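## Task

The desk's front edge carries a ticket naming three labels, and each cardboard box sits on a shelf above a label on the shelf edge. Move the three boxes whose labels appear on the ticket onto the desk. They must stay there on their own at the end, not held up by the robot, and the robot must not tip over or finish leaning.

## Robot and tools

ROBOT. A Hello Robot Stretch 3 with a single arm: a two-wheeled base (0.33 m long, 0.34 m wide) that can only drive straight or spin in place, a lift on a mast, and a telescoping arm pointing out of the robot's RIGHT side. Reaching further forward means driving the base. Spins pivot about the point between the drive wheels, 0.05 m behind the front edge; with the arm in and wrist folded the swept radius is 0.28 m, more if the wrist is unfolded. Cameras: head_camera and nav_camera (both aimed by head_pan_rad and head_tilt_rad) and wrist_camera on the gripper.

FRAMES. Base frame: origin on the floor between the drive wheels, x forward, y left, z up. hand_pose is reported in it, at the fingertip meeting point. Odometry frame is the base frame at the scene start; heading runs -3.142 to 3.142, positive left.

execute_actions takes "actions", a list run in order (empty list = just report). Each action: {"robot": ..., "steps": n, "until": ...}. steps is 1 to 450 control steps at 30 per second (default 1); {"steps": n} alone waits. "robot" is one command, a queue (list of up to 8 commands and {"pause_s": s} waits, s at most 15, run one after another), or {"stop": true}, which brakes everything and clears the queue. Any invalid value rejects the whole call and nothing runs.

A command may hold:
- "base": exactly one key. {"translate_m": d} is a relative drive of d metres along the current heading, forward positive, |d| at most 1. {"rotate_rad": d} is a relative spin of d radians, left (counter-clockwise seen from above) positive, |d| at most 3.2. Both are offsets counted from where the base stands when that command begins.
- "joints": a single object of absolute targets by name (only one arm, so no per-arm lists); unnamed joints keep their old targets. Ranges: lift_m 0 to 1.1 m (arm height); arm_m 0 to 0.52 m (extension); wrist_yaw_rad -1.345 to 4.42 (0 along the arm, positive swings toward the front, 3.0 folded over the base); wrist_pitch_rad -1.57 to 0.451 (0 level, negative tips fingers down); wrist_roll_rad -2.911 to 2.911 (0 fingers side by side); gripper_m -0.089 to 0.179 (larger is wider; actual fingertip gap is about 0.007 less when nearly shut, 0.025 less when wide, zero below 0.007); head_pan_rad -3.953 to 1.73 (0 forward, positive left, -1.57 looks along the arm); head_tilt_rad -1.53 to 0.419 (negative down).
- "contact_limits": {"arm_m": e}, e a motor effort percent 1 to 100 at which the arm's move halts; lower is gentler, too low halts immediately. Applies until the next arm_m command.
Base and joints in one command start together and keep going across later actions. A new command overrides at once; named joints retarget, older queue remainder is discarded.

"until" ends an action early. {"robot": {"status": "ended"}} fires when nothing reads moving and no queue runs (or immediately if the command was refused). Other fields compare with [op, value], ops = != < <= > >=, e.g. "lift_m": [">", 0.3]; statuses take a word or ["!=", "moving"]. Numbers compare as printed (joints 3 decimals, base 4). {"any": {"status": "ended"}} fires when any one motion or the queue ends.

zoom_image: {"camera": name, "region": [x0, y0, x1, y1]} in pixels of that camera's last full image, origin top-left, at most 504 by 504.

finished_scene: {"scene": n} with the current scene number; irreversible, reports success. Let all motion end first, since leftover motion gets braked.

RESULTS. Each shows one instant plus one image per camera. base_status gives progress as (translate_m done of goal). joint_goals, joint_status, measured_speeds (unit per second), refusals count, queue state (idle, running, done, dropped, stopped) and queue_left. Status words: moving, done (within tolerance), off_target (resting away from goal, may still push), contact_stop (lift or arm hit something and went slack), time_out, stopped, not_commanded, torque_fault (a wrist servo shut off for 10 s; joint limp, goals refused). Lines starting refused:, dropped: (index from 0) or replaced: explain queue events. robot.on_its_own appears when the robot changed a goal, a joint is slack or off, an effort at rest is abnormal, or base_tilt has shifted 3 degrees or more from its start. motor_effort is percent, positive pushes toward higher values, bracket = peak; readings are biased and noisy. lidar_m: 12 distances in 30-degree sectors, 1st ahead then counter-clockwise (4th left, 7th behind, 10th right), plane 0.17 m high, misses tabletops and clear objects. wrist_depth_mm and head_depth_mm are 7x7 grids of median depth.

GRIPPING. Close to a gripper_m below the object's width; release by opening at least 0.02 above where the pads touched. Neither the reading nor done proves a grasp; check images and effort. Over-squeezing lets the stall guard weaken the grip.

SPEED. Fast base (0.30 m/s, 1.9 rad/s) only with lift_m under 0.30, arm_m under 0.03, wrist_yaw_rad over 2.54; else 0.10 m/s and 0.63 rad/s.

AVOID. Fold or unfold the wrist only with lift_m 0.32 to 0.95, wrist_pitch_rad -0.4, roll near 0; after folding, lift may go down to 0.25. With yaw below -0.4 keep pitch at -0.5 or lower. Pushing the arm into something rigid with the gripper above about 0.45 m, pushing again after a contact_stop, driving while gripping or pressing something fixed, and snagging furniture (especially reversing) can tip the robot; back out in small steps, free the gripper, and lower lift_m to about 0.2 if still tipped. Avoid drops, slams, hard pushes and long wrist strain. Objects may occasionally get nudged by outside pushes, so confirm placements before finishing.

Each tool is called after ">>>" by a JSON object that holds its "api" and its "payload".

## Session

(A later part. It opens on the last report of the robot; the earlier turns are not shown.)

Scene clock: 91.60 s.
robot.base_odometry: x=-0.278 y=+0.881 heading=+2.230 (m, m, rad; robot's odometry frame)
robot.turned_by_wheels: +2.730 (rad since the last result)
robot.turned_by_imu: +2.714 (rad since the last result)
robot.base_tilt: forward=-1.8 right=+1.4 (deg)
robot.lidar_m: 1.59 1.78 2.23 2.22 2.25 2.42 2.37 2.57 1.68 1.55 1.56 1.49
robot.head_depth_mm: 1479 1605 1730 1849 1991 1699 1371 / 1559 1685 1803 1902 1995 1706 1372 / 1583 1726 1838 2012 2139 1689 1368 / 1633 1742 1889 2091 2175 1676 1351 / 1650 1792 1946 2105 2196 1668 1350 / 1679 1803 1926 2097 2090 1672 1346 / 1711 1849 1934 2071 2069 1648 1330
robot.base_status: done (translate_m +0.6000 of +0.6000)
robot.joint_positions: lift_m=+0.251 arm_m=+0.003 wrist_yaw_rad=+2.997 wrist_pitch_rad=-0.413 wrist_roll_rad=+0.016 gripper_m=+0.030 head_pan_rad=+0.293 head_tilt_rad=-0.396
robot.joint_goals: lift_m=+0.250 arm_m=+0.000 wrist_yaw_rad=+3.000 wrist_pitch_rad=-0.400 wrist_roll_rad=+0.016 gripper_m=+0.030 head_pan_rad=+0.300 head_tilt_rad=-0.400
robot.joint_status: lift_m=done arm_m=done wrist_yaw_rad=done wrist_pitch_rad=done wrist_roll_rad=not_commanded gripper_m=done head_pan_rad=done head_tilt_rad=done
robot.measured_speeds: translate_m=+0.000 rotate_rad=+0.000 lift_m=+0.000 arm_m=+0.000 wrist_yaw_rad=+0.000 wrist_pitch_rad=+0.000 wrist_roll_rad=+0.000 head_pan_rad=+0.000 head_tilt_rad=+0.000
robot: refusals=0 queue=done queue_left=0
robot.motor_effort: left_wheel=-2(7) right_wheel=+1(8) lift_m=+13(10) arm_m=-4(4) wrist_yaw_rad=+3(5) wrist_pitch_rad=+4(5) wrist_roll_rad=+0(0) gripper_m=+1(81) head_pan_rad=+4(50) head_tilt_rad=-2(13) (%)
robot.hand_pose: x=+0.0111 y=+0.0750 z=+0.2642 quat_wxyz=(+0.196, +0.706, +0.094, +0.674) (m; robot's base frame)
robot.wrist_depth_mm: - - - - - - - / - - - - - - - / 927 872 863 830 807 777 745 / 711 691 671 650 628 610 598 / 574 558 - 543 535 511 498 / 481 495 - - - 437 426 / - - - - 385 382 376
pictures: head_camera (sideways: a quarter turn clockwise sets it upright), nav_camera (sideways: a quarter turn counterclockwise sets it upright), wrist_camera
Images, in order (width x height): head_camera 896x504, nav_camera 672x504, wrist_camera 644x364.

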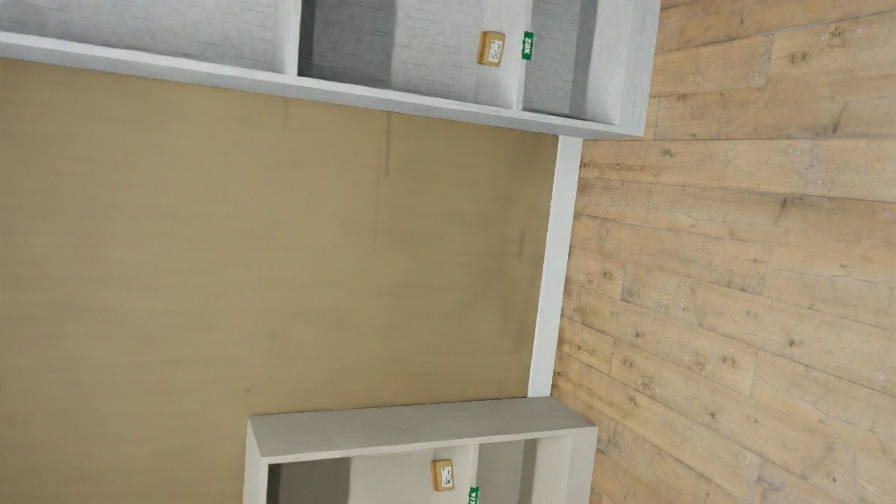

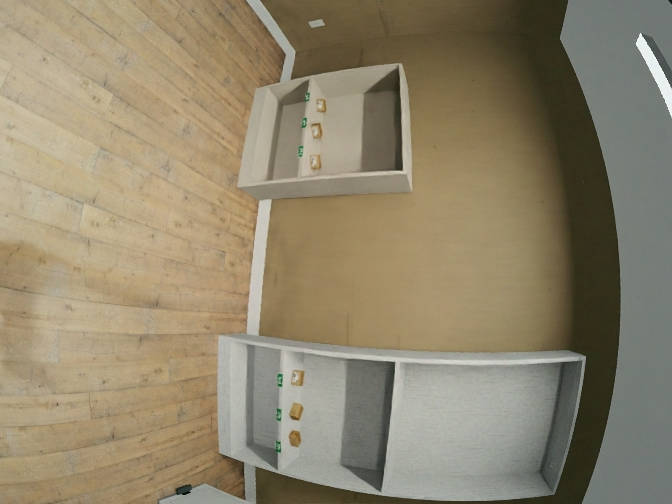

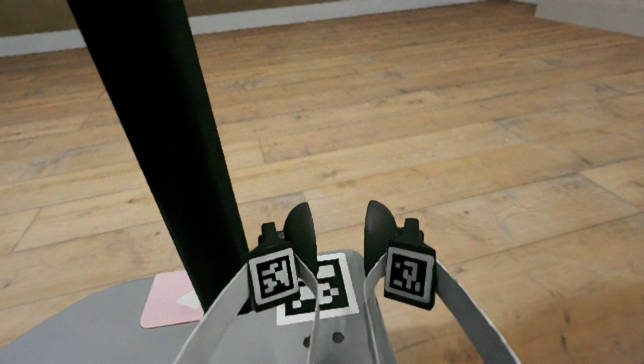

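>>> {"api": "execute_actions", "payload": {"actions": [{"robot":{"base":{"translate_m":1},"joints":{"head_pan_rad":1.15,"head_tilt_rad":-0.5}},"steps":450,"until":{"robot":{"status":"ended"}}}]}}

>>> {"api": "execute_actions", "payload": {"actions": [{"robot":[{"base":{"rotate_rad":1.69},"joints":{"lift_m":0.42,"head_pan_rad":-1.8,"head_tilt_rad":-0.9}},{"joints":{"wrist_yaw_rad":0}},{"joints":{"wrist_pitch_rad":0,"gripper_m":0.17}}],"steps":450,"until":{"robot":{"status":"ended"}}}]}}

Scene clock: 100.63 s.
robot.base_odometry: x=-0.890 y=+1.672 heading=+2.230 (m, m, rad; robot's odometry frame)
robot.turned_by_wheels: +0.000 (rad since the last result)
robot.turned_by_imu: +0.002 (rad since the last result)
robot.base_tilt: forward=-1.7 right=+1.4 (deg)
robot.lidar_m: 0.59 0.92 1.10 1.80 2.38 2.98 3.87 2.35 1.54 0.96 0.97 0.94
robot.head_depth_mm: 963 1022 1083 1151 1221 1323 1287 / 1081 1147 1201 1315 1420 1463 1285 / 1229 1270 1153 1329 1526 1546 1277 / 1420 1442 1600 1293 1428 1541 1268 / 1690 1717 1870 1807 1834 1528 1265 / 2032 2093 1873 2267 1924 1514 1264 / 1994 2173 2362 2449 1904 1517 1253
robot.base_status: done (translate_m +1.0000 of +1.0000)
robot.joint_positions: lift_m=+0.251 arm_m=+0.003 wrist_yaw_rad=+2.997 wrist_pitch_rad=-0.413 wrist_roll_rad=+0.016 gripper_m=+0.030 head_pan_rad=+1.143 head_tilt_rad=-0.494
robot.joint_goals: lift_m=+0.250 arm_m=+0.000 wrist_yaw_rad=+3.000 wrist_pitch_rad=-0.400 wrist_roll_rad=+0.016 gripper_m=+0.030 head_pan_rad=+1.150 head_tilt_rad=-0.500
robot.joint_status: lift_m=done arm_m=done wrist_yaw_rad=done wrist_pitch_rad=done wrist_roll_rad=not_commanded gripper_m=done head_pan_rad=done head_tilt_rad=done
robot.measured_speeds: translate_m=+0.000 rotate_rad=+0.000 lift_m=+0.000 arm_m=+0.000 wrist_yaw_rad=+0.000 wrist_pitch_rad=+0.000 wrist_roll_rad=+0.000 head_pan_rad=+0.000 head_tilt_rad=+0.000
robot: refusals=0 queue=done queue_left=0
robot.motor_effort: left_wheel=-3(8) right_wheel=+2(5) lift_m=+13(13) arm_m=-4(3) wrist_yaw_rad=+2(3) wrist_pitch_rad=+4(4) wrist_roll_rad=+0(0) gripper_m=+1(1) head_pan_rad=+5(50) head_tilt_rad=-3(15) (%)
robot.hand_pose: x=+0.0111 y=+0.0750 z=+0.2642 quat_wxyz=(+0.196, +0.706, +0.094, +0.674) (m; robot's base frame)
robot.wrist_depth_mm: - - - - - - 838 / - - - - - - 857 / 930 886 855 824 800 775 751 / 707 692 671 656 629 614 594 / 575 557 - 547 533 507 496 / 478 496 - - - 438 426 / - - - - 385 378 376
pictures: head_camera (sideways: a quarter turn clockwise sets it upright), nav_camera (sideways: a quarter turn counterclockwise sets it upright), wrist_camera
Images, in order (width x height): head_camera 896x504, nav_camera 672x504, wrist_camera 644x364.

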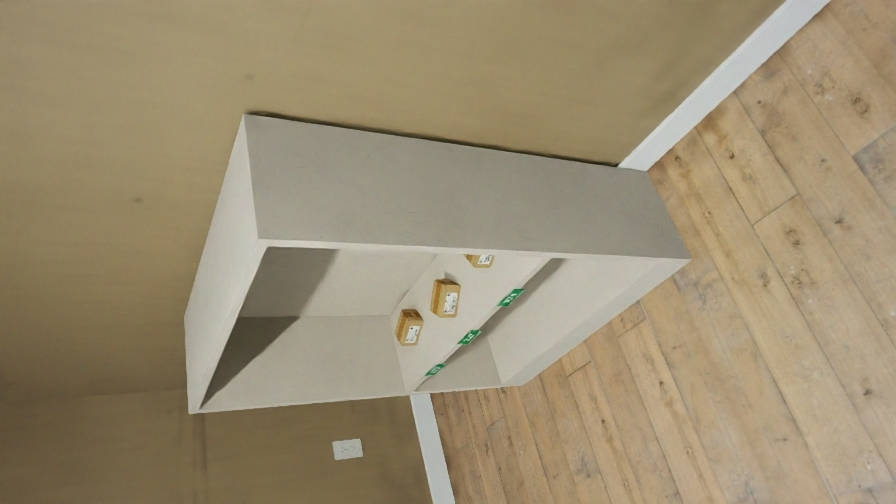

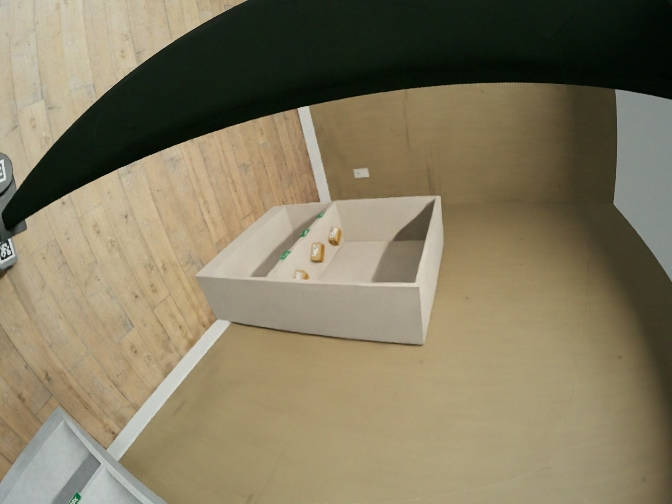

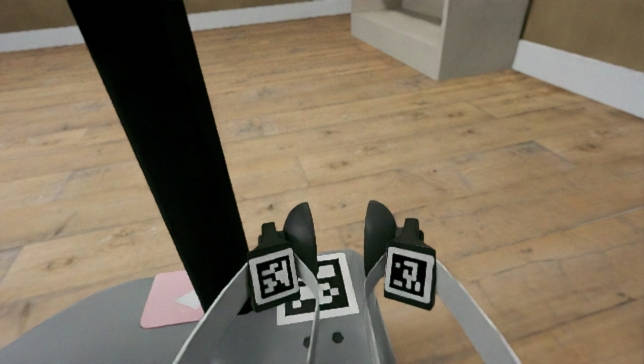

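Scene clock: 107.97 s.
robot.base_odometry: x=-0.890 y=+1.672 heading=-2.363 (m, m, rad; robot's odometry frame)
robot.turned_by_wheels: +1.690 (rad since the last result)
robot.turned_by_imu: +1.674 (rad since the last result)
robot.base_tilt: forward=-1.7 right=+1.4 (deg)
robot.lidar_m: 2.36 2.43 3.25 3.86 2.07 1.47 0.96 1.01 0.90 0.59 0.93 1.10
robot.head_depth_mm: 626 998 1192 1423 1402 1249 1117 / 592 972 1157 1115 1384 1245 1129 / 583 939 1146 1104 1363 1256 - / 578 907 1101 1051 1350 1263 - / 550 874 1032 1051 1355 1241 1112 / 546 864 1081 1375 1395 1236 1101 / 762 889 1059 1305 1395 1233 1096
robot.base_status: done (rotate_rad +1.6899 of +1.6900)
robot.joint_positions: lift_m=+0.419 arm_m=+0.003 wrist_yaw_rad=+0.004 wrist_pitch_rad=-0.025 wrist_roll_rad=+0.016 gripper_m=+0.170 head_pan_rad=-1.793 head_tilt_rad=-0.889
robot.joint_goals: lift_m=+0.420 arm_m=+0.000 wrist_yaw_rad=+0.000 wrist_pitch_rad=+0.000 wrist_roll_rad=+0.016 gripper_m=+0.170 head_pan_rad=-1.800 head_tilt_rad=-0.900
robot.joint_status: lift_m=done arm_m=done wrist_yaw_rad=done wrist_pitch_rad=done wrist_roll_rad=not_commanded gripper_m=done head_pan_rad=done head_tilt_rad=done
robot.measured_speeds: translate_m=+0.000 rotate_rad=+0.000 lift_m=+0.000 arm_m=+0.000 wrist_yaw_rad=+0.000 wrist_pitch_rad=+0.000 wrist_roll_rad=+0.000 head_pan_rad=+0.000 head_tilt_rad=+0.000
robot: refusals=0 queue=done queue_left=0
robot.motor_effort: left_wheel=-3(8) right_wheel=+1(8) lift_m=+33(36) arm_m=-3(4) wrist_yaw_rad=-2(3) wrist_pitch_rad=+8(7) wrist_roll_rad=+0(0) gripper_m=+1(85) head_pan_rad=-4(51) head_tilt_rad=-5(30) (%)
robot.hand_pose: x=-0.0205 y=-0.4032 z=+0.5278 quat_wxyz=(+0.702, +0.010, -0.713, -0.008) (m; robot's base frame)
robot.wrist_depth_mm: 603 610 602 557 551 555 561 / 626 619 625 571 577 571 580 / 650 643 650 591 594 597 601 / 669 664 672 656 493 478 460 / 692 694 688 685 381 366 382 / 729 - 708 711 655 663 - / 750 738 733 722 669 675 649
pictures: head_camera (sideways: a quarter turn clockwise sets it upright), nav_camera (sideways: a quarter turn counterclockwise sets it upright), wrist_camera
Images, in order (width x height): head_camera 896x504, nav_camera 672x504, wrist_camera 644x364.

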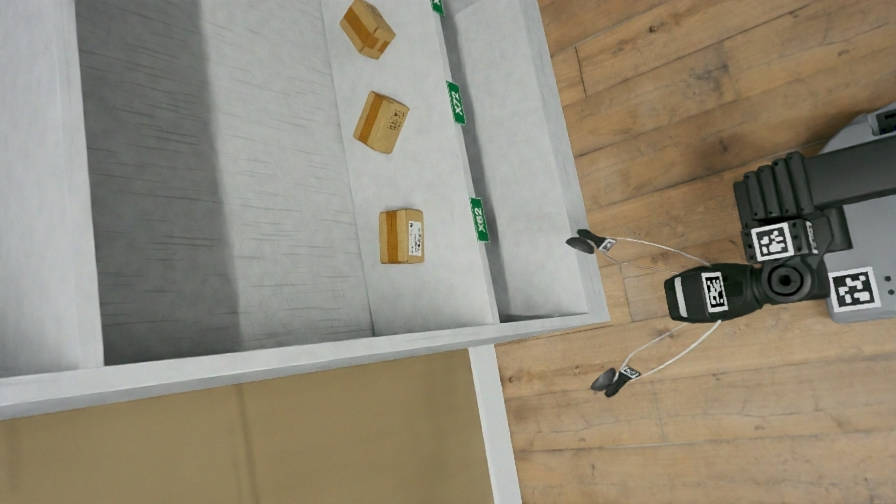

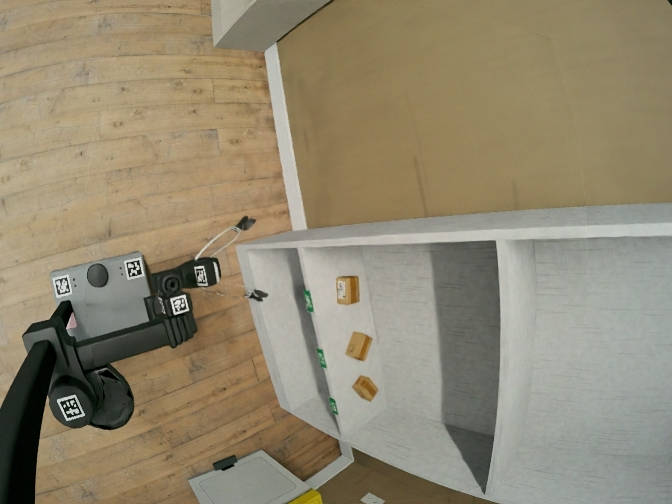

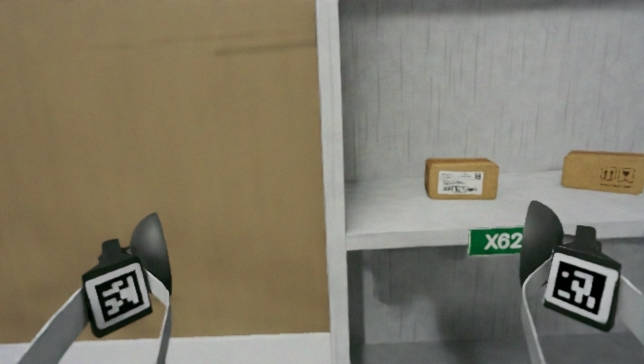

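>>> {"api": "execute_actions", "payload": {"actions": [{"robot":[{"base":{"translate_m":-0.18},"joints":{"lift_m":0.39,"arm_m":0.12}},{"joints":{"arm_m":0.21}}],"steps":450,"until":{"robot":{"status":"ended"}}}]}}

Scene clock: 115.97 s.
robot.base_odometry: x=-0.762 y=+1.798 heading=-2.363 (m, m, rad; robot's odometry frame)
robot.turned_by_wheels: +0.000 (rad since the last result)
robot.turned_by_imu: +0.001 (rad since the last result)
robot.base_tilt: forward=-1.6 right=+1.3 (deg)
robot.lidar_m: 2.54 2.62 3.41 3.47 1.81 1.29 0.78 0.82 0.88 0.61 0.61 1.25
robot.head_depth_mm: 627 1011 1151 1203 1424 1249 1121 / 617 983 1167 1128 1400 1246 1130 / 585 947 1151 1107 1365 1270 - / 579 917 1101 1085 1350 1221 1140 / 571 886 1078 1043 1342 1237 1118 / 541 860 1036 1047 1307 1229 1103 / 539 836 941 1016 1390 1231 1098
robot.base_status: done (translate_m -0.1800 of -0.1800)
robot.joint_positions: lift_m=+0.391 arm_m=+0.210 wrist_yaw_rad=+0.003 wrist_pitch_rad=-0.023 wrist_roll_rad=+0.016 gripper_m=+0.170 head_pan_rad=-1.793 head_tilt_rad=-0.889
robot.joint_goals: lift_m=+0.390 arm_m=+0.210 wrist_yaw_rad=+0.000 wrist_pitch_rad=+0.000 wrist_roll_rad=+0.016 gripper_m=+0.170 head_pan_rad=-1.800 head_tilt_rad=-0.900
robot.joint_status: lift_m=done arm_m=done wrist_yaw_rad=done wrist_pitch_rad=done wrist_roll_rad=not_commanded gripper_m=done head_pan_rad=done head_tilt_rad=done
robot.measured_speeds: translate_m=+0.000 rotate_rad=+0.000 lift_m=+0.000 arm_m=+0.000 wrist_yaw_rad=+0.000 wrist_pitch_rad=+0.000 wrist_roll_rad=+0.000 head_pan_rad=+0.000 head_tilt_rad=+0.000
robot: refusals=0 queue=done queue_left=0
robot.motor_effort: left_wheel=-3(7) right_wheel=+1(2) lift_m=+13(32) arm_m=+3(4) wrist_yaw_rad=-1(2) wrist_pitch_rad=+7(8) wrist_roll_rad=+0(0) gripper_m=+0(1) head_pan_rad=-4(4) head_tilt_rad=-5(5) (%)
robot.hand_pose: x=-0.0208 y=-0.6102 z=+0.4992 quat_wxyz=(+0.702, +0.009, -0.713, -0.008) (m; robot's base frame)
robot.wrist_depth_mm: 217 312 376 377 377 380 382 / 214 308 386 388 391 389 395 / 212 305 399 404 402 404 406 / 211 301 410 265 408 368 265 / 209 278 296 262 260 270 255 / 198 - 209 204 199 195 - / 167 167 168 166 168 168 170
pictures: head_camera (sideways: a quarter turn clockwise sets it upright), nav_camera (sideways: a quarter turn counterclockwise sets it upright), wrist_camera
Images, in order (width x height): head_camera 896x504, nav_camera 672x504, wrist_camera 644x364.

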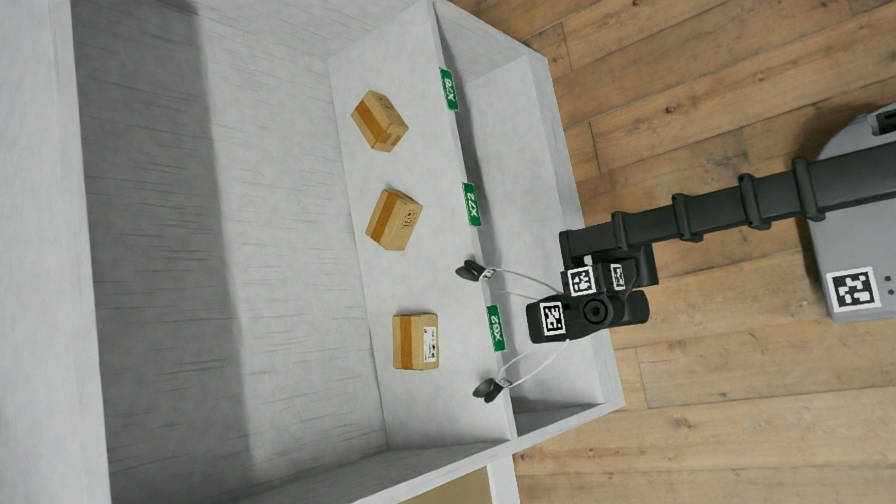

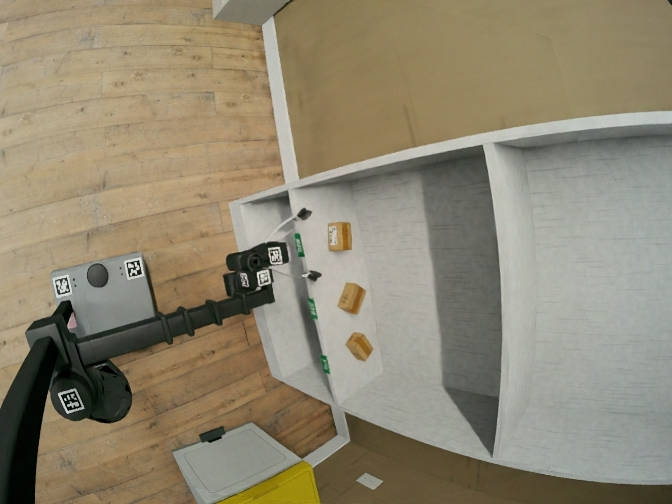

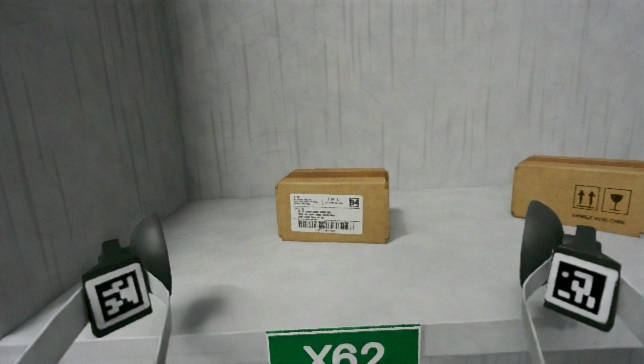

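>>> {"api": "execute_actions", "payload": {"actions": [{"robot":[{"joints":{"lift_m":0.378,"arm_m":0.32}},{"joints":{"gripper_m":0.03}},{"joints":{"lift_m":0.41}},{"joints":{"arm_m":0}},{"joints":{"wrist_yaw_rad":2.6,"wrist_pitch_rad":-0.3}},{"joints":{"lift_m":0.29}}],"steps":450,"until":{"robot":{"status":"ended"}}}]}}

Scene clock: 135.97 s.
robot.base_odometry: x=-0.762 y=+1.798 heading=-2.363 (m, m, rad; robot's odometry frame)
robot.turned_by_wheels: +0.000 (rad since the last result)
robot.turned_by_imu: +0.003 (rad since the last result)
robot.base_tilt: forward=-1.7 right=+1.3 (deg)
robot.lidar_m: 2.54 2.62 3.45 3.45 1.81 1.29 0.78 0.82 0.88 0.61 0.61 1.25
robot.head_depth_mm: 627 1016 1145 1200 1423 1255 1118 / 619 986 1164 1131 1392 1249 1131 / 585 948 1153 1111 1357 1239 - / 578 918 1099 1080 1354 1240 - / 573 888 1075 1070 1325 1238 1100 / 545 861 1037 1045 1311 1227 1097 / 538 835 938 1020 1389 1227 1098
robot.base_status: done (translate_m -0.1800 of -0.1800)
robot.joint_positions: lift_m=+0.290 arm_m=+0.003 wrist_yaw_rad=+2.596 wrist_pitch_rad=-0.325 wrist_roll_rad=+0.016 gripper_m=+0.040 head_pan_rad=-1.793 head_tilt_rad=-0.889
robot.joint_goals: lift_m=+0.290 arm_m=+0.000 wrist_yaw_rad=+2.600 wrist_pitch_rad=-0.300 wrist_roll_rad=+0.016 gripper_m=+0.039 head_pan_rad=-1.800 head_tilt_rad=-0.900
robot.joint_status: lift_m=done arm_m=done wrist_yaw_rad=done wrist_pitch_rad=done wrist_roll_rad=not_commanded gripper_m=done head_pan_rad=done head_tilt_rad=done
robot.measured_speeds: translate_m=+0.000 rotate_rad=+0.000 lift_m=+0.000 arm_m=+0.000 wrist_yaw_rad=+0.000 wrist_pitch_rad=+0.000 wrist_roll_rad=+0.000 head_pan_rad=+0.000 head_tilt_rad=+0.000
robot: refusals=0 queue=done queue_left=0
robot.on_its_own: gripper_m is held at +0.039, not at your +0.030, by its stall guard, which is not easing now
robot.motor_effort: left_wheel=-2(3) right_wheel=+2(2) lift_m=+13(34) arm_m=-3(5) wrist_yaw_rad=+2(5) wrist_pitch_rad=+8(8) wrist_roll_rad=+0(0) gripper_m=-19(97) head_pan_rad=-4(4) head_tilt_rad=-5(5) (%)
robot.hand_pose: x=+0.1007 y=+0.0534 z=+0.3246 quat_wxyz=(+0.298, +0.708, -0.080, +0.636) (m; robot's base frame)
robot.wrist_depth_mm: - - - - - - - / - - - - - - - / - - - - - - - / 923 892 862 204 788 784 767 / 712 700 160 151 142 648 613 / 590 579 165 157 147 - 517 / 510 490 488 464 456 449 445
pictures: head_camera (sideways: a quarter turn clockwise sets it upright), nav_camera (sideways: a quarter turn counterclockwise sets it upright), wrist_camera
Images, in order (width x height): head_camera 896x504, nav_camera 672x504, wrist_camera 644x364.

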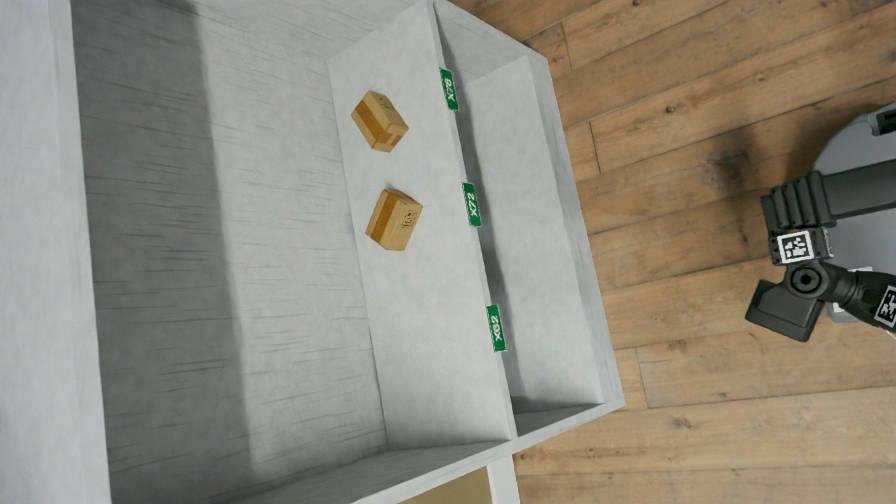

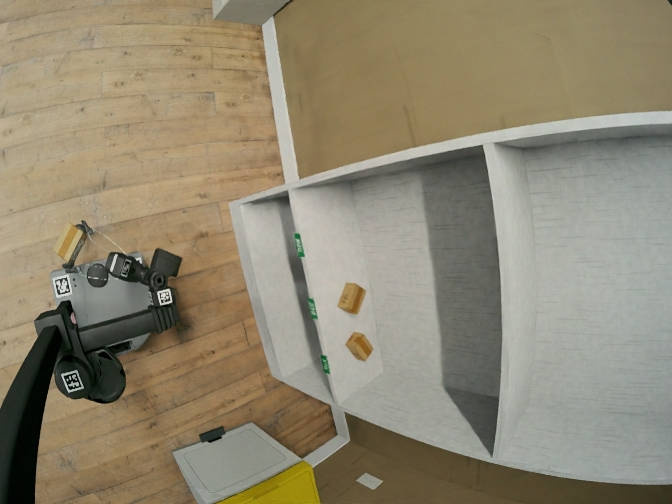

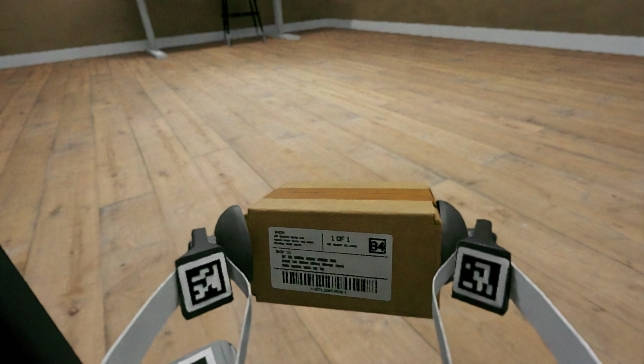

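>>> {"api": "execute_actions", "payload": {"actions": [{"robot":[{"base":{"rotate_rad":1.34}},{"base":{"translate_m":1}},{"base":{"translate_m":1}},{"base":{"translate_m":0.49}},{"base":{"rotate_rad":1.83},"joints":{"lift_m":0.92,"wrist_yaw_rad":0,"wrist_pitch_rad":0,"head_pan_rad":-1.5,"head_tilt_rad":-0.5}},{"joints":{"arm_m":0.4}}],"steps":450,"until":{"robot":{"status":"ended"}}},{"steps":450,"until":{"robot":{"status":"ended"}}}]}}

Scene clock: 167.57 s.
robot.base_odometry: x=+0.534 y=-0.328 heading=+0.806 (m, m, rad; robot's odometry frame)
robot.turned_by_wheels: +3.170 (rad since the last result)
robot.turned_by_imu: +3.147 (rad since the last result)
robot.base_tilt: forward=-1.8 right=+1.4 (deg)
robot.lidar_m: 1.89 1.96 2.64 3.05 2.73 1.96 1.87 1.94 0.93 1.04 1.05 1.99
robot.head_depth_mm: 1206 1327 1184 - 1831 1460 1280 / 1217 1337 1287 1721 1817 1543 1281 / 1220 1339 1264 1726 1815 1536 1265 / 1223 1340 1052 754 1849 1535 1267 / 1232 1353 1035 751 1818 1481 1255 / 1240 1366 1029 752 1824 1498 1235 / 1241 1366 1453 1728 1848 1496 1252
robot.base_status: done (rotate_rad +1.8299 of +1.8300)
robot.joint_positions: lift_m=+0.919 arm_m=+0.400 wrist_yaw_rad=+0.002 wrist_pitch_rad=-0.035 wrist_roll_rad=+0.016 gripper_m=+0.040 head_pan_rad=-1.507 head_tilt_rad=-0.507
robot.joint_goals: lift_m=+0.920 arm_m=+0.400 wrist_yaw_rad=+0.000 wrist_pitch_rad=+0.000 wrist_roll_rad=+0.016 gripper_m=+0.039 head_pan_rad=-1.500 head_tilt_rad=-0.500
robot.joint_status: lift_m=done arm_m=done wrist_yaw_rad=done wrist_pitch_rad=done wrist_roll_rad=not_commanded gripper_m=done head_pan_rad=done head_tilt_rad=done
robot.measured_speeds: translate_m=+0.000 rotate_rad=+0.000 lift_m=+0.000 arm_m=+0.000 wrist_yaw_rad=+0.000 wrist_pitch_rad=+0.000 wrist_roll_rad=+0.000 head_pan_rad=+0.000 head_tilt_rad=+0.000
robot: refusals=0 queue=done queue_left=0
robot.on_its_own: gripper_m is held at +0.039, not at your +0.030, by its stall guard, which is not easing now
robot.motor_effort: left_wheel=-2(9) right_wheel=+1(8) lift_m=+33(35) arm_m=+3(6) wrist_yaw_rad=-2(3) wrist_pitch_rad=+11(12) wrist_roll_rad=+0(0) gripper_m=-19(19) head_pan_rad=+4(31) head_tilt_rad=+4(28) (%)
robot.hand_pose: x=-0.0209 y=-0.7998 z=+1.0250 quat_wxyz=(+0.701, +0.014, -0.712, -0.012) (m; robot's base frame)
robot.wrist_depth_mm: 755 759 750 748 755 743 747 / 789 765 794 779 773 777 764 / 812 797 806 804 794 806 777 / 834 635 599 205 503 516 496 / 391 376 160 151 142 351 319 / 272 267 165 157 148 - 237 / 209 206 202 198 193 190 188
pictures: head_camera (sideways: a quarter turn clockwise sets it upright), nav_camera (sideways: a quarter turn counterclockwise sets it upright), wrist_camera
Images, in order (width x height): head_camera 896x504, nav_camera 672x504, wrist_camera 644x364.

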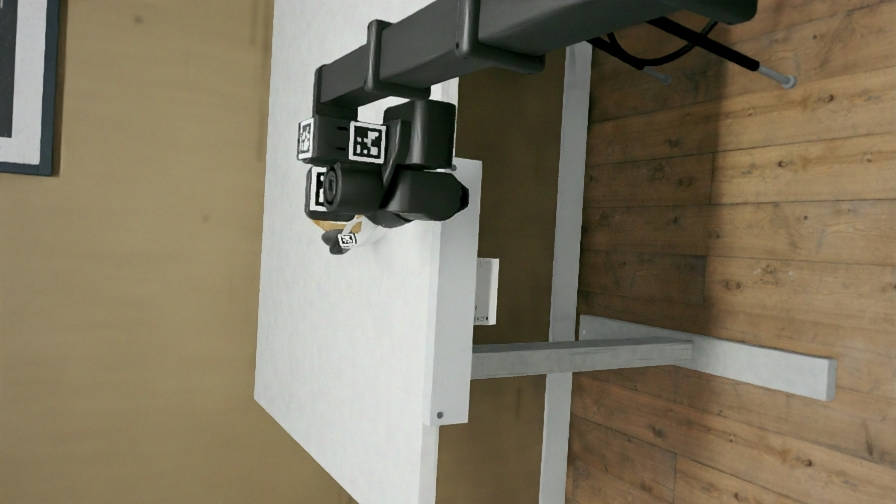

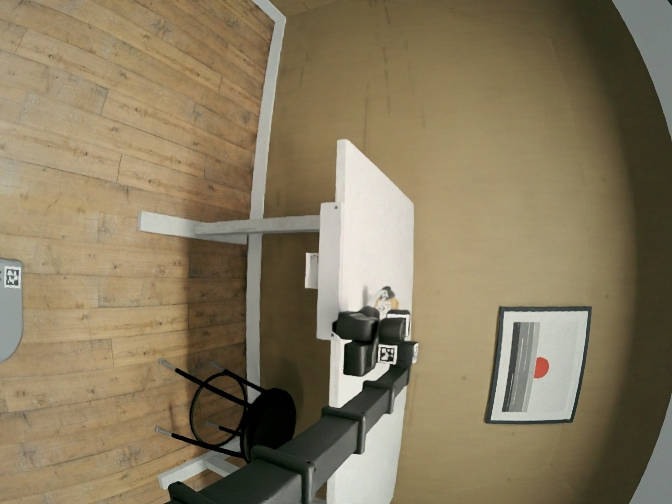

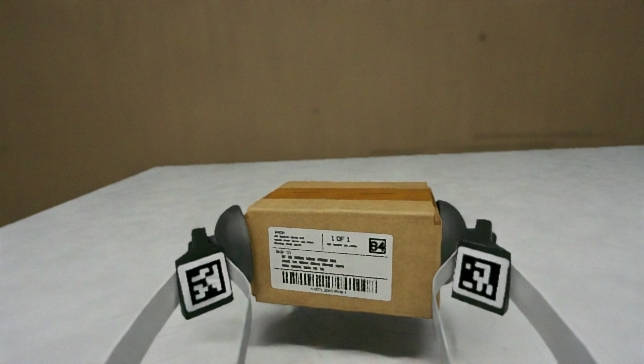

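>>> {"api": "execute_actions", "payload": {"actions": [{"robot":[{"joints":{"lift_m":0.883}},{"joints":{"gripper_m":0.15}},{"joints":{"arm_m":0,"lift_m":0.9}}],"steps":450,"until":{"robot":{"status":"ended"}}}]}}

>>> {"api": "execute_actions", "payload": {"actions": [{"robot":[{"base":{"rotate_rad":1.88},"joints":{"lift_m":0.29,"wrist_yaw_rad":2.6,"wrist_pitch_rad":-0.3,"gripper_m":0.05}},{"base":{"translate_m":1}},{"base":{"translate_m":1}},{"base":{"translate_m":0.49}},{"base":{"rotate_rad":1.33},"joints":{"lift_m":0.39,"head_pan_rad":-1.3,"head_tilt_rad":-0.9}},{"joints":{"wrist_yaw_rad":0,"wrist_pitch_rad":0,"gripper_m":0.17}}],"steps":450,"until":{"robot":{"status":"ended"}}},{"steps":450,"until":{"robot":{"status":"ended"}}}]}}

Scene clock: 179.57 s.
robot.base_odometry: x=+0.534 y=-0.328 heading=+0.806 (m, m, rad; robot's odometry frame)
robot.turned_by_wheels: +0.000 (rad since the last result)
robot.turned_by_imu: +0.002 (rad since the last result)
robot.base_tilt: forward=-1.7 right=+1.2 (deg)
robot.lidar_m: 1.88 1.96 2.64 3.03 2.73 1.96 1.87 1.93 0.93 1.04 1.05 1.99
robot.head_depth_mm: 1204 1318 1099 835 1767 1500 - / 1219 1332 1087 825 1821 1548 - / 1218 1343 1066 774 1850 - - / 1229 1345 1053 762 1834 1567 1232 / 1237 1352 1036 751 1706 1485 1254 / 1239 1356 1028 754 1832 1515 1241 / 1247 1355 1452 1708 1850 1508 1241
robot.base_status: done (rotate_rad +1.8299 of +1.8300)
robot.joint_positions: lift_m=+0.899 arm_m=+0.003 wrist_yaw_rad=+0.002 wrist_pitch_rad=-0.023 wrist_roll_rad=+0.016 gripper_m=+0.150 head_pan_rad=-1.507 head_tilt_rad=-0.507
robot.joint_goals: lift_m=+0.900 arm_m=+0.000 wrist_yaw_rad=+0.000 wrist_pitch_rad=+0.000 wrist_roll_rad=+0.016 gripper_m=+0.150 head_pan_rad=-1.500 head_tilt_rad=-0.500
robot.joint_status: lift_m=done arm_m=done wrist_yaw_rad=done wrist_pitch_rad=done wrist_roll_rad=not_commanded gripper_m=done head_pan_rad=done head_tilt_rad=done
robot.measured_speeds: translate_m=+0.000 rotate_rad=+0.000 lift_m=+0.000 arm_m=+0.000 wrist_yaw_rad=+0.000 wrist_pitch_rad=+0.000 wrist_roll_rad=+0.000 head_pan_rad=+0.000 head_tilt_rad=+0.000
robot: refusals=0 queue=done queue_left=0
robot.motor_effort: left_wheel=-3(3) right_wheel=+0(2) lift_m=+32(34) arm_m=-3(7) wrist_yaw_rad=+0(1) wrist_pitch_rad=+8(11) wrist_roll_rad=+0(0) gripper_m=+1(83) head_pan_rad=+4(4) head_tilt_rad=+3(3) (%)
robot.hand_pose: x=-0.0209 y=-0.4033 z=+1.0081 quat_wxyz=(+0.702, +0.009, -0.713, -0.008) (m; robot's base frame)
robot.wrist_depth_mm: - - - - - - - / - - - - - - - / - - - - - - - / - 601 557 527 502 480 456 / - - 436 429 - - - / - - - - - - - / - - - - - 783 687
pictures: head_camera (sideways: a quarter turn clockwise sets it upright), nav_camera (sideways: a quarter turn counterclockwise sets it upright), wrist_camera
Images, in order (width x height): head_camera 896x504, nav_camera 672x504, wrist_camera 644x364.

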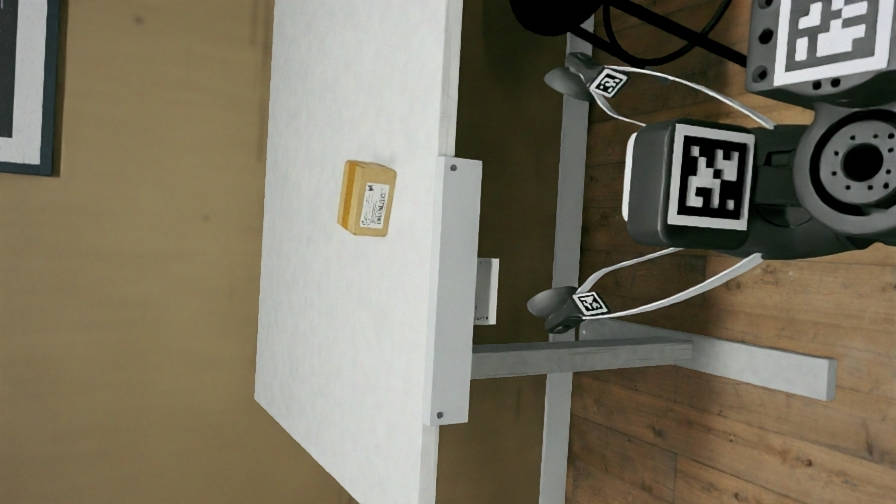

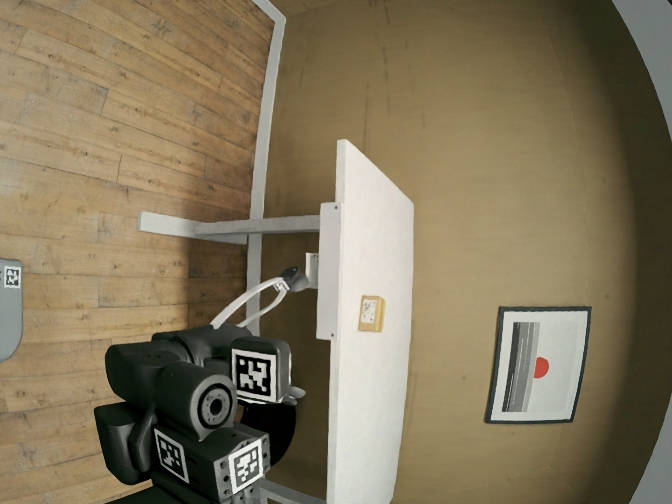

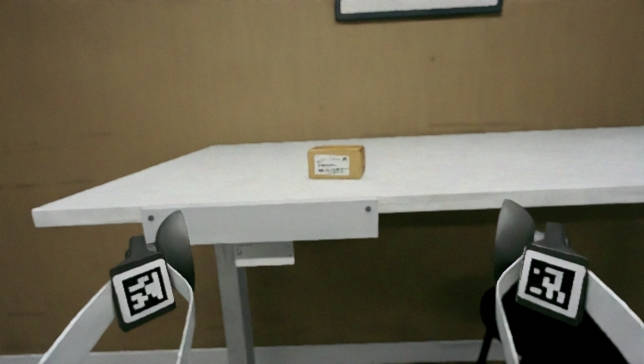

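Scene clock: 204.37 s.
robot.base_odometry: x=-1.703 y=+0.767 heading=-2.267 (m, m, rad; robot's odometry frame)
robot.turned_by_wheels: +3.210 (rad since the last result)
robot.turned_by_imu: +3.191 (rad since the last result)
robot.base_tilt: forward=-1.6 right=+1.2 (deg)
robot.lidar_m: 1.21 1.26 1.75 3.19 3.51 2.65 2.12 1.27 0.66 0.88 0.80 1.25
robot.head_depth_mm: 566 841 998 1063 1257 1251 1118 / 561 867 1042 1037 1306 1251 1148 / 582 899 1079 1062 1333 1269 - / 603 930 1127 1063 1352 1239 1142 / 599 972 1134 1110 1349 1238 1103 / 849 1004 1143 1242 1368 1227 1100 / 766 876 984 1531 1394 1219 1092
robot.base_status: done (rotate_rad +1.3299 of +1.3300)
robot.joint_positions: lift_m=+0.389 arm_m=+0.003 wrist_yaw_rad=+0.004 wrist_pitch_rad=-0.024 wrist_roll_rad=+0.016 gripper_m=+0.170 head_pan_rad=-1.307 head_tilt_rad=-0.889
robot.joint_goals: lift_m=+0.390 arm_m=+0.000 wrist_yaw_rad=+0.000 wrist_pitch_rad=+0.000 wrist_roll_rad=+0.016 gripper_m=+0.170 head_pan_rad=-1.300 head_tilt_rad=-0.900
robot.joint_status: lift_m=done arm_m=done wrist_yaw_rad=done wrist_pitch_rad=done wrist_roll_rad=not_commanded gripper_m=done head_pan_rad=done head_tilt_rad=done
robot.measured_speeds: translate_m=+0.000 rotate_rad=+0.000 lift_m=+0.000 arm_m=+0.000 wrist_yaw_rad=+0.000 wrist_pitch_rad=+0.000 wrist_roll_rad=+0.000 head_pan_rad=+0.000 head_tilt_rad=+0.000
robot: refusals=0 queue=done queue_left=0
robot.motor_effort: left_wheel=-3(7) right_wheel=+1(6) lift_m=+32(32) arm_m=-4(4) wrist_yaw_rad=-2(4) wrist_pitch_rad=+8(8) wrist_roll_rad=+0(0) gripper_m=+0(84) head_pan_rad=+4(25) head_tilt_rad=-5(31) (%)
robot.hand_pose: x=-0.0205 y=-0.4032 z=+0.4979 quat_wxyz=(+0.702, +0.010, -0.713, -0.008) (m; robot's base frame)
robot.wrist_depth_mm: 592 594 582 570 571 424 577 / 610 610 594 596 590 431 592 / 614 628 621 614 597 437 618 / 490 501 450 469 454 386 632 / 399 391 654 652 649 446 664 / 594 - 687 686 674 486 - / 588 674 668 663 657 497 710
pictures: head_camera (sideways: a quarter turn clockwise sets it upright), nav_camera (sideways: a quarter turn counterclockwise sets it upright), wrist_camera
Images, in order (width x height): head_camera 896x504, nav_camera 672x504, wrist_camera 644x364.

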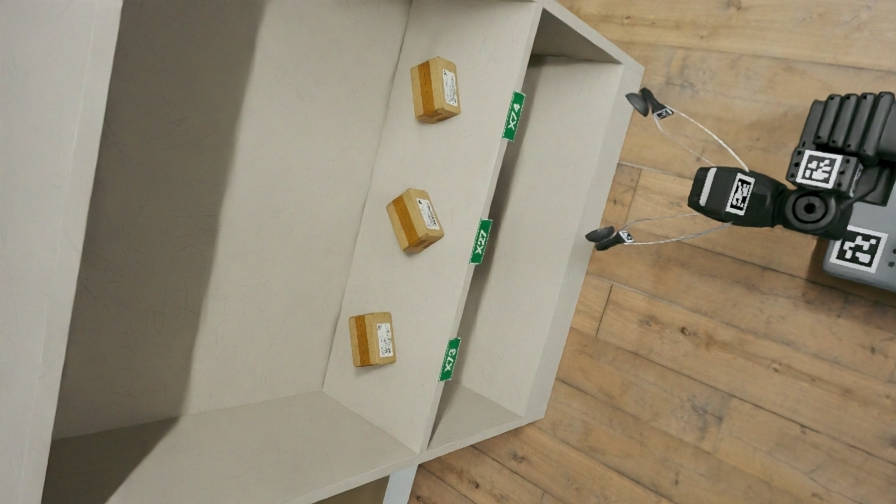

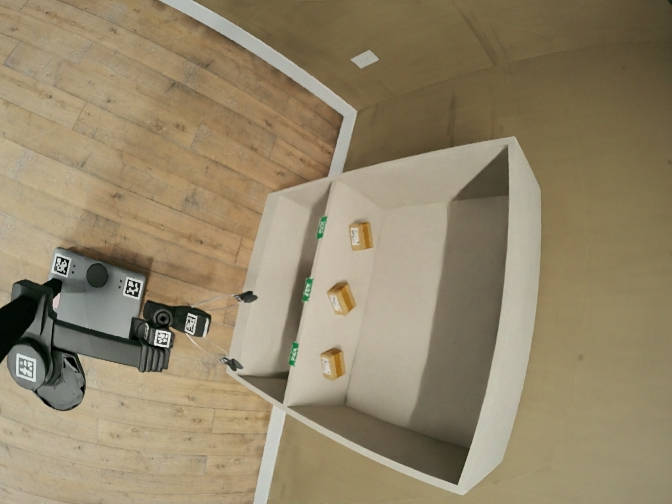

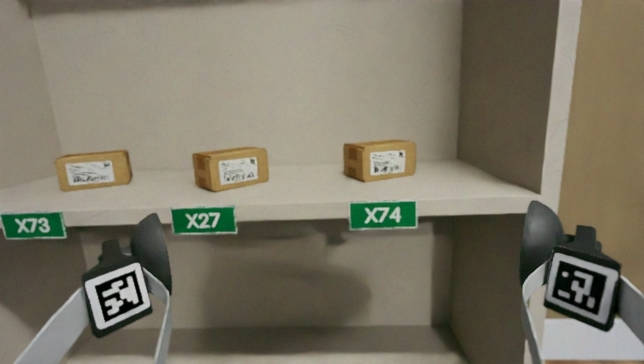

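>>> {"api": "execute_actions", "payload": {"actions": [{"robot":[{"base":{"translate_m":-0.135},"joints":{"wrist_yaw_rad":0.3,"arm_m":0.12}},{"joints":{"arm_m":0.33}}],"steps":450,"until":{"robot":{"status":"ended"}}}]}}

Scene clock: 212.17 s.
robot.base_odometry: x=-1.616 y=+0.870 heading=-2.267 (m, m, rad; robot's odometry frame)
robot.turned_by_wheels: +0.000 (rad since the last result)
robot.turned_by_imu: +0.001 (rad since the last result)
robot.base_tilt: forward=-1.7 right=+1.3 (deg)
robot.lidar_m: 1.34 1.40 1.95 3.20 3.38 2.52 1.98 1.21 0.94 0.62 0.92 0.90
robot.head_depth_mm: 564 834 923 1213 1423 1258 1117 / 562 867 1035 1059 - 1261 1120 / 582 894 1079 1060 1326 1241 1131 / 602 932 1110 1092 1353 1241 1145 / 598 968 1152 1103 1354 1239 1103 / 850 1007 1150 1398 1377 1236 1102 / 878 1036 1171 1318 1403 1225 1098
robot.base_status: done (translate_m -0.1350 of -0.1350)
robot.joint_positions: lift_m=+0.389 arm_m=+0.330 wrist_yaw_rad=+0.298 wrist_pitch_rad=-0.023 wrist_roll_rad=+0.016 gripper_m=+0.170 head_pan_rad=-1.307 head_tilt_rad=-0.889
robot.joint_goals: lift_m=+0.390 arm_m=+0.330 wrist_yaw_rad=+0.300 wrist_pitch_rad=+0.000 wrist_roll_rad=+0.016 gripper_m=+0.170 head_pan_rad=-1.300 head_tilt_rad=-0.900
robot.joint_status: lift_m=done arm_m=done wrist_yaw_rad=done wrist_pitch_rad=done wrist_roll_rad=not_commanded gripper_m=done head_pan_rad=done head_tilt_rad=done
robot.measured_speeds: translate_m=+0.000 rotate_rad=+0.000 lift_m=+0.000 arm_m=+0.000 wrist_yaw_rad=+0.000 wrist_pitch_rad=+0.000 wrist_roll_rad=+0.000 head_pan_rad=+0.000 head_tilt_rad=+0.000
robot: refusals=0 queue=done queue_left=0
robot.motor_effort: left_wheel=-3(8) right_wheel=+2(2) lift_m=+32(32) arm_m=+3(3) wrist_yaw_rad=+2(2) wrist_pitch_rad=+7(8) wrist_roll_rad=+0(0) gripper_m=+2(1) head_pan_rad=+5(4) head_tilt_rad=-5(5) (%)
robot.hand_pose: x=+0.0535 y=-0.7190 z=+0.4982 quat_wxyz=(+0.695, +0.114, -0.703, +0.096) (m; robot's base frame)
robot.wrist_depth_mm: 400 362 327 298 275 255 237 / 416 376 339 307 283 262 244 / 441 393 353 321 295 270 250 / 454 404 367 327 297 279 257 / 218 236 292 161 165 266 238 / 217 - 206 165 170 193 - / 165 159 159 157 154 151 143
pictures: head_camera (sideways: a quarter turn clockwise sets it upright), nav_camera (sideways: a quarter turn counterclockwise sets it upright), wrist_camera
Images, in order (width x height): head_camera 896x504, nav_camera 672x504, wrist_camera 644x364.

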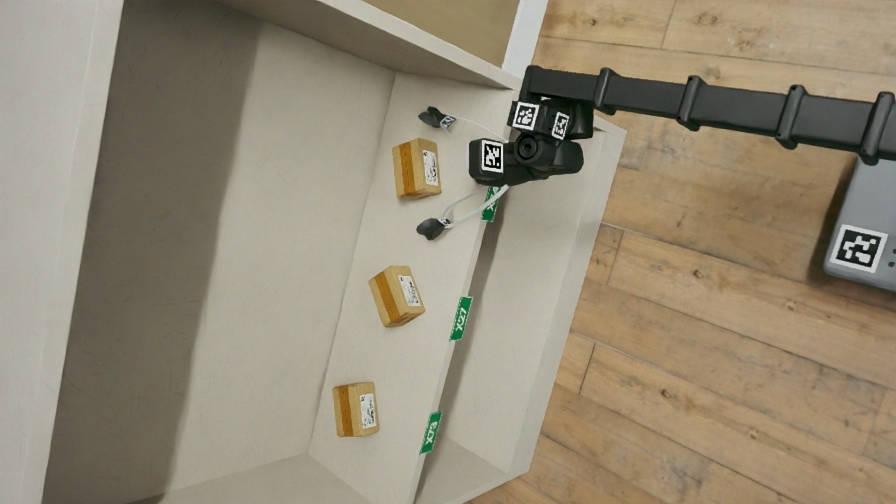

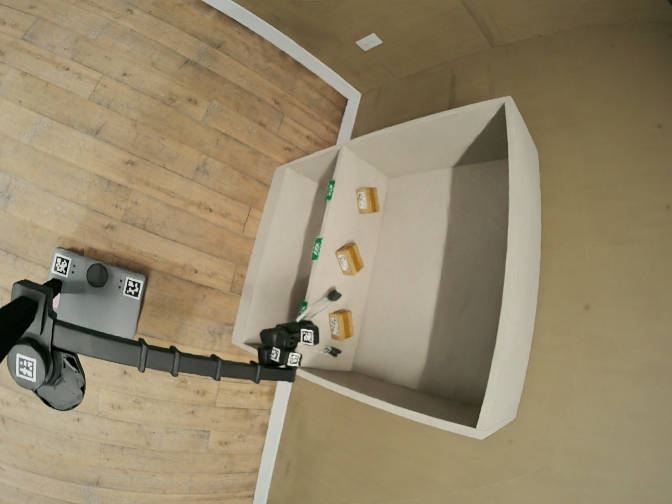

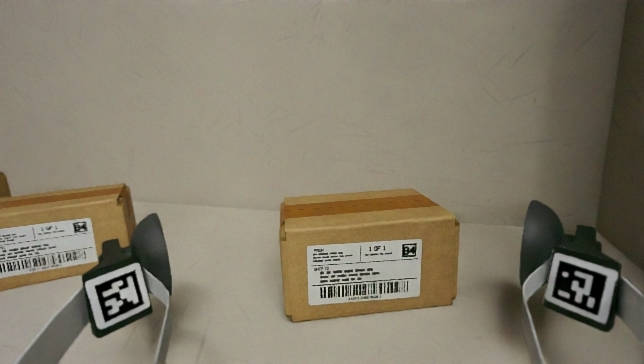

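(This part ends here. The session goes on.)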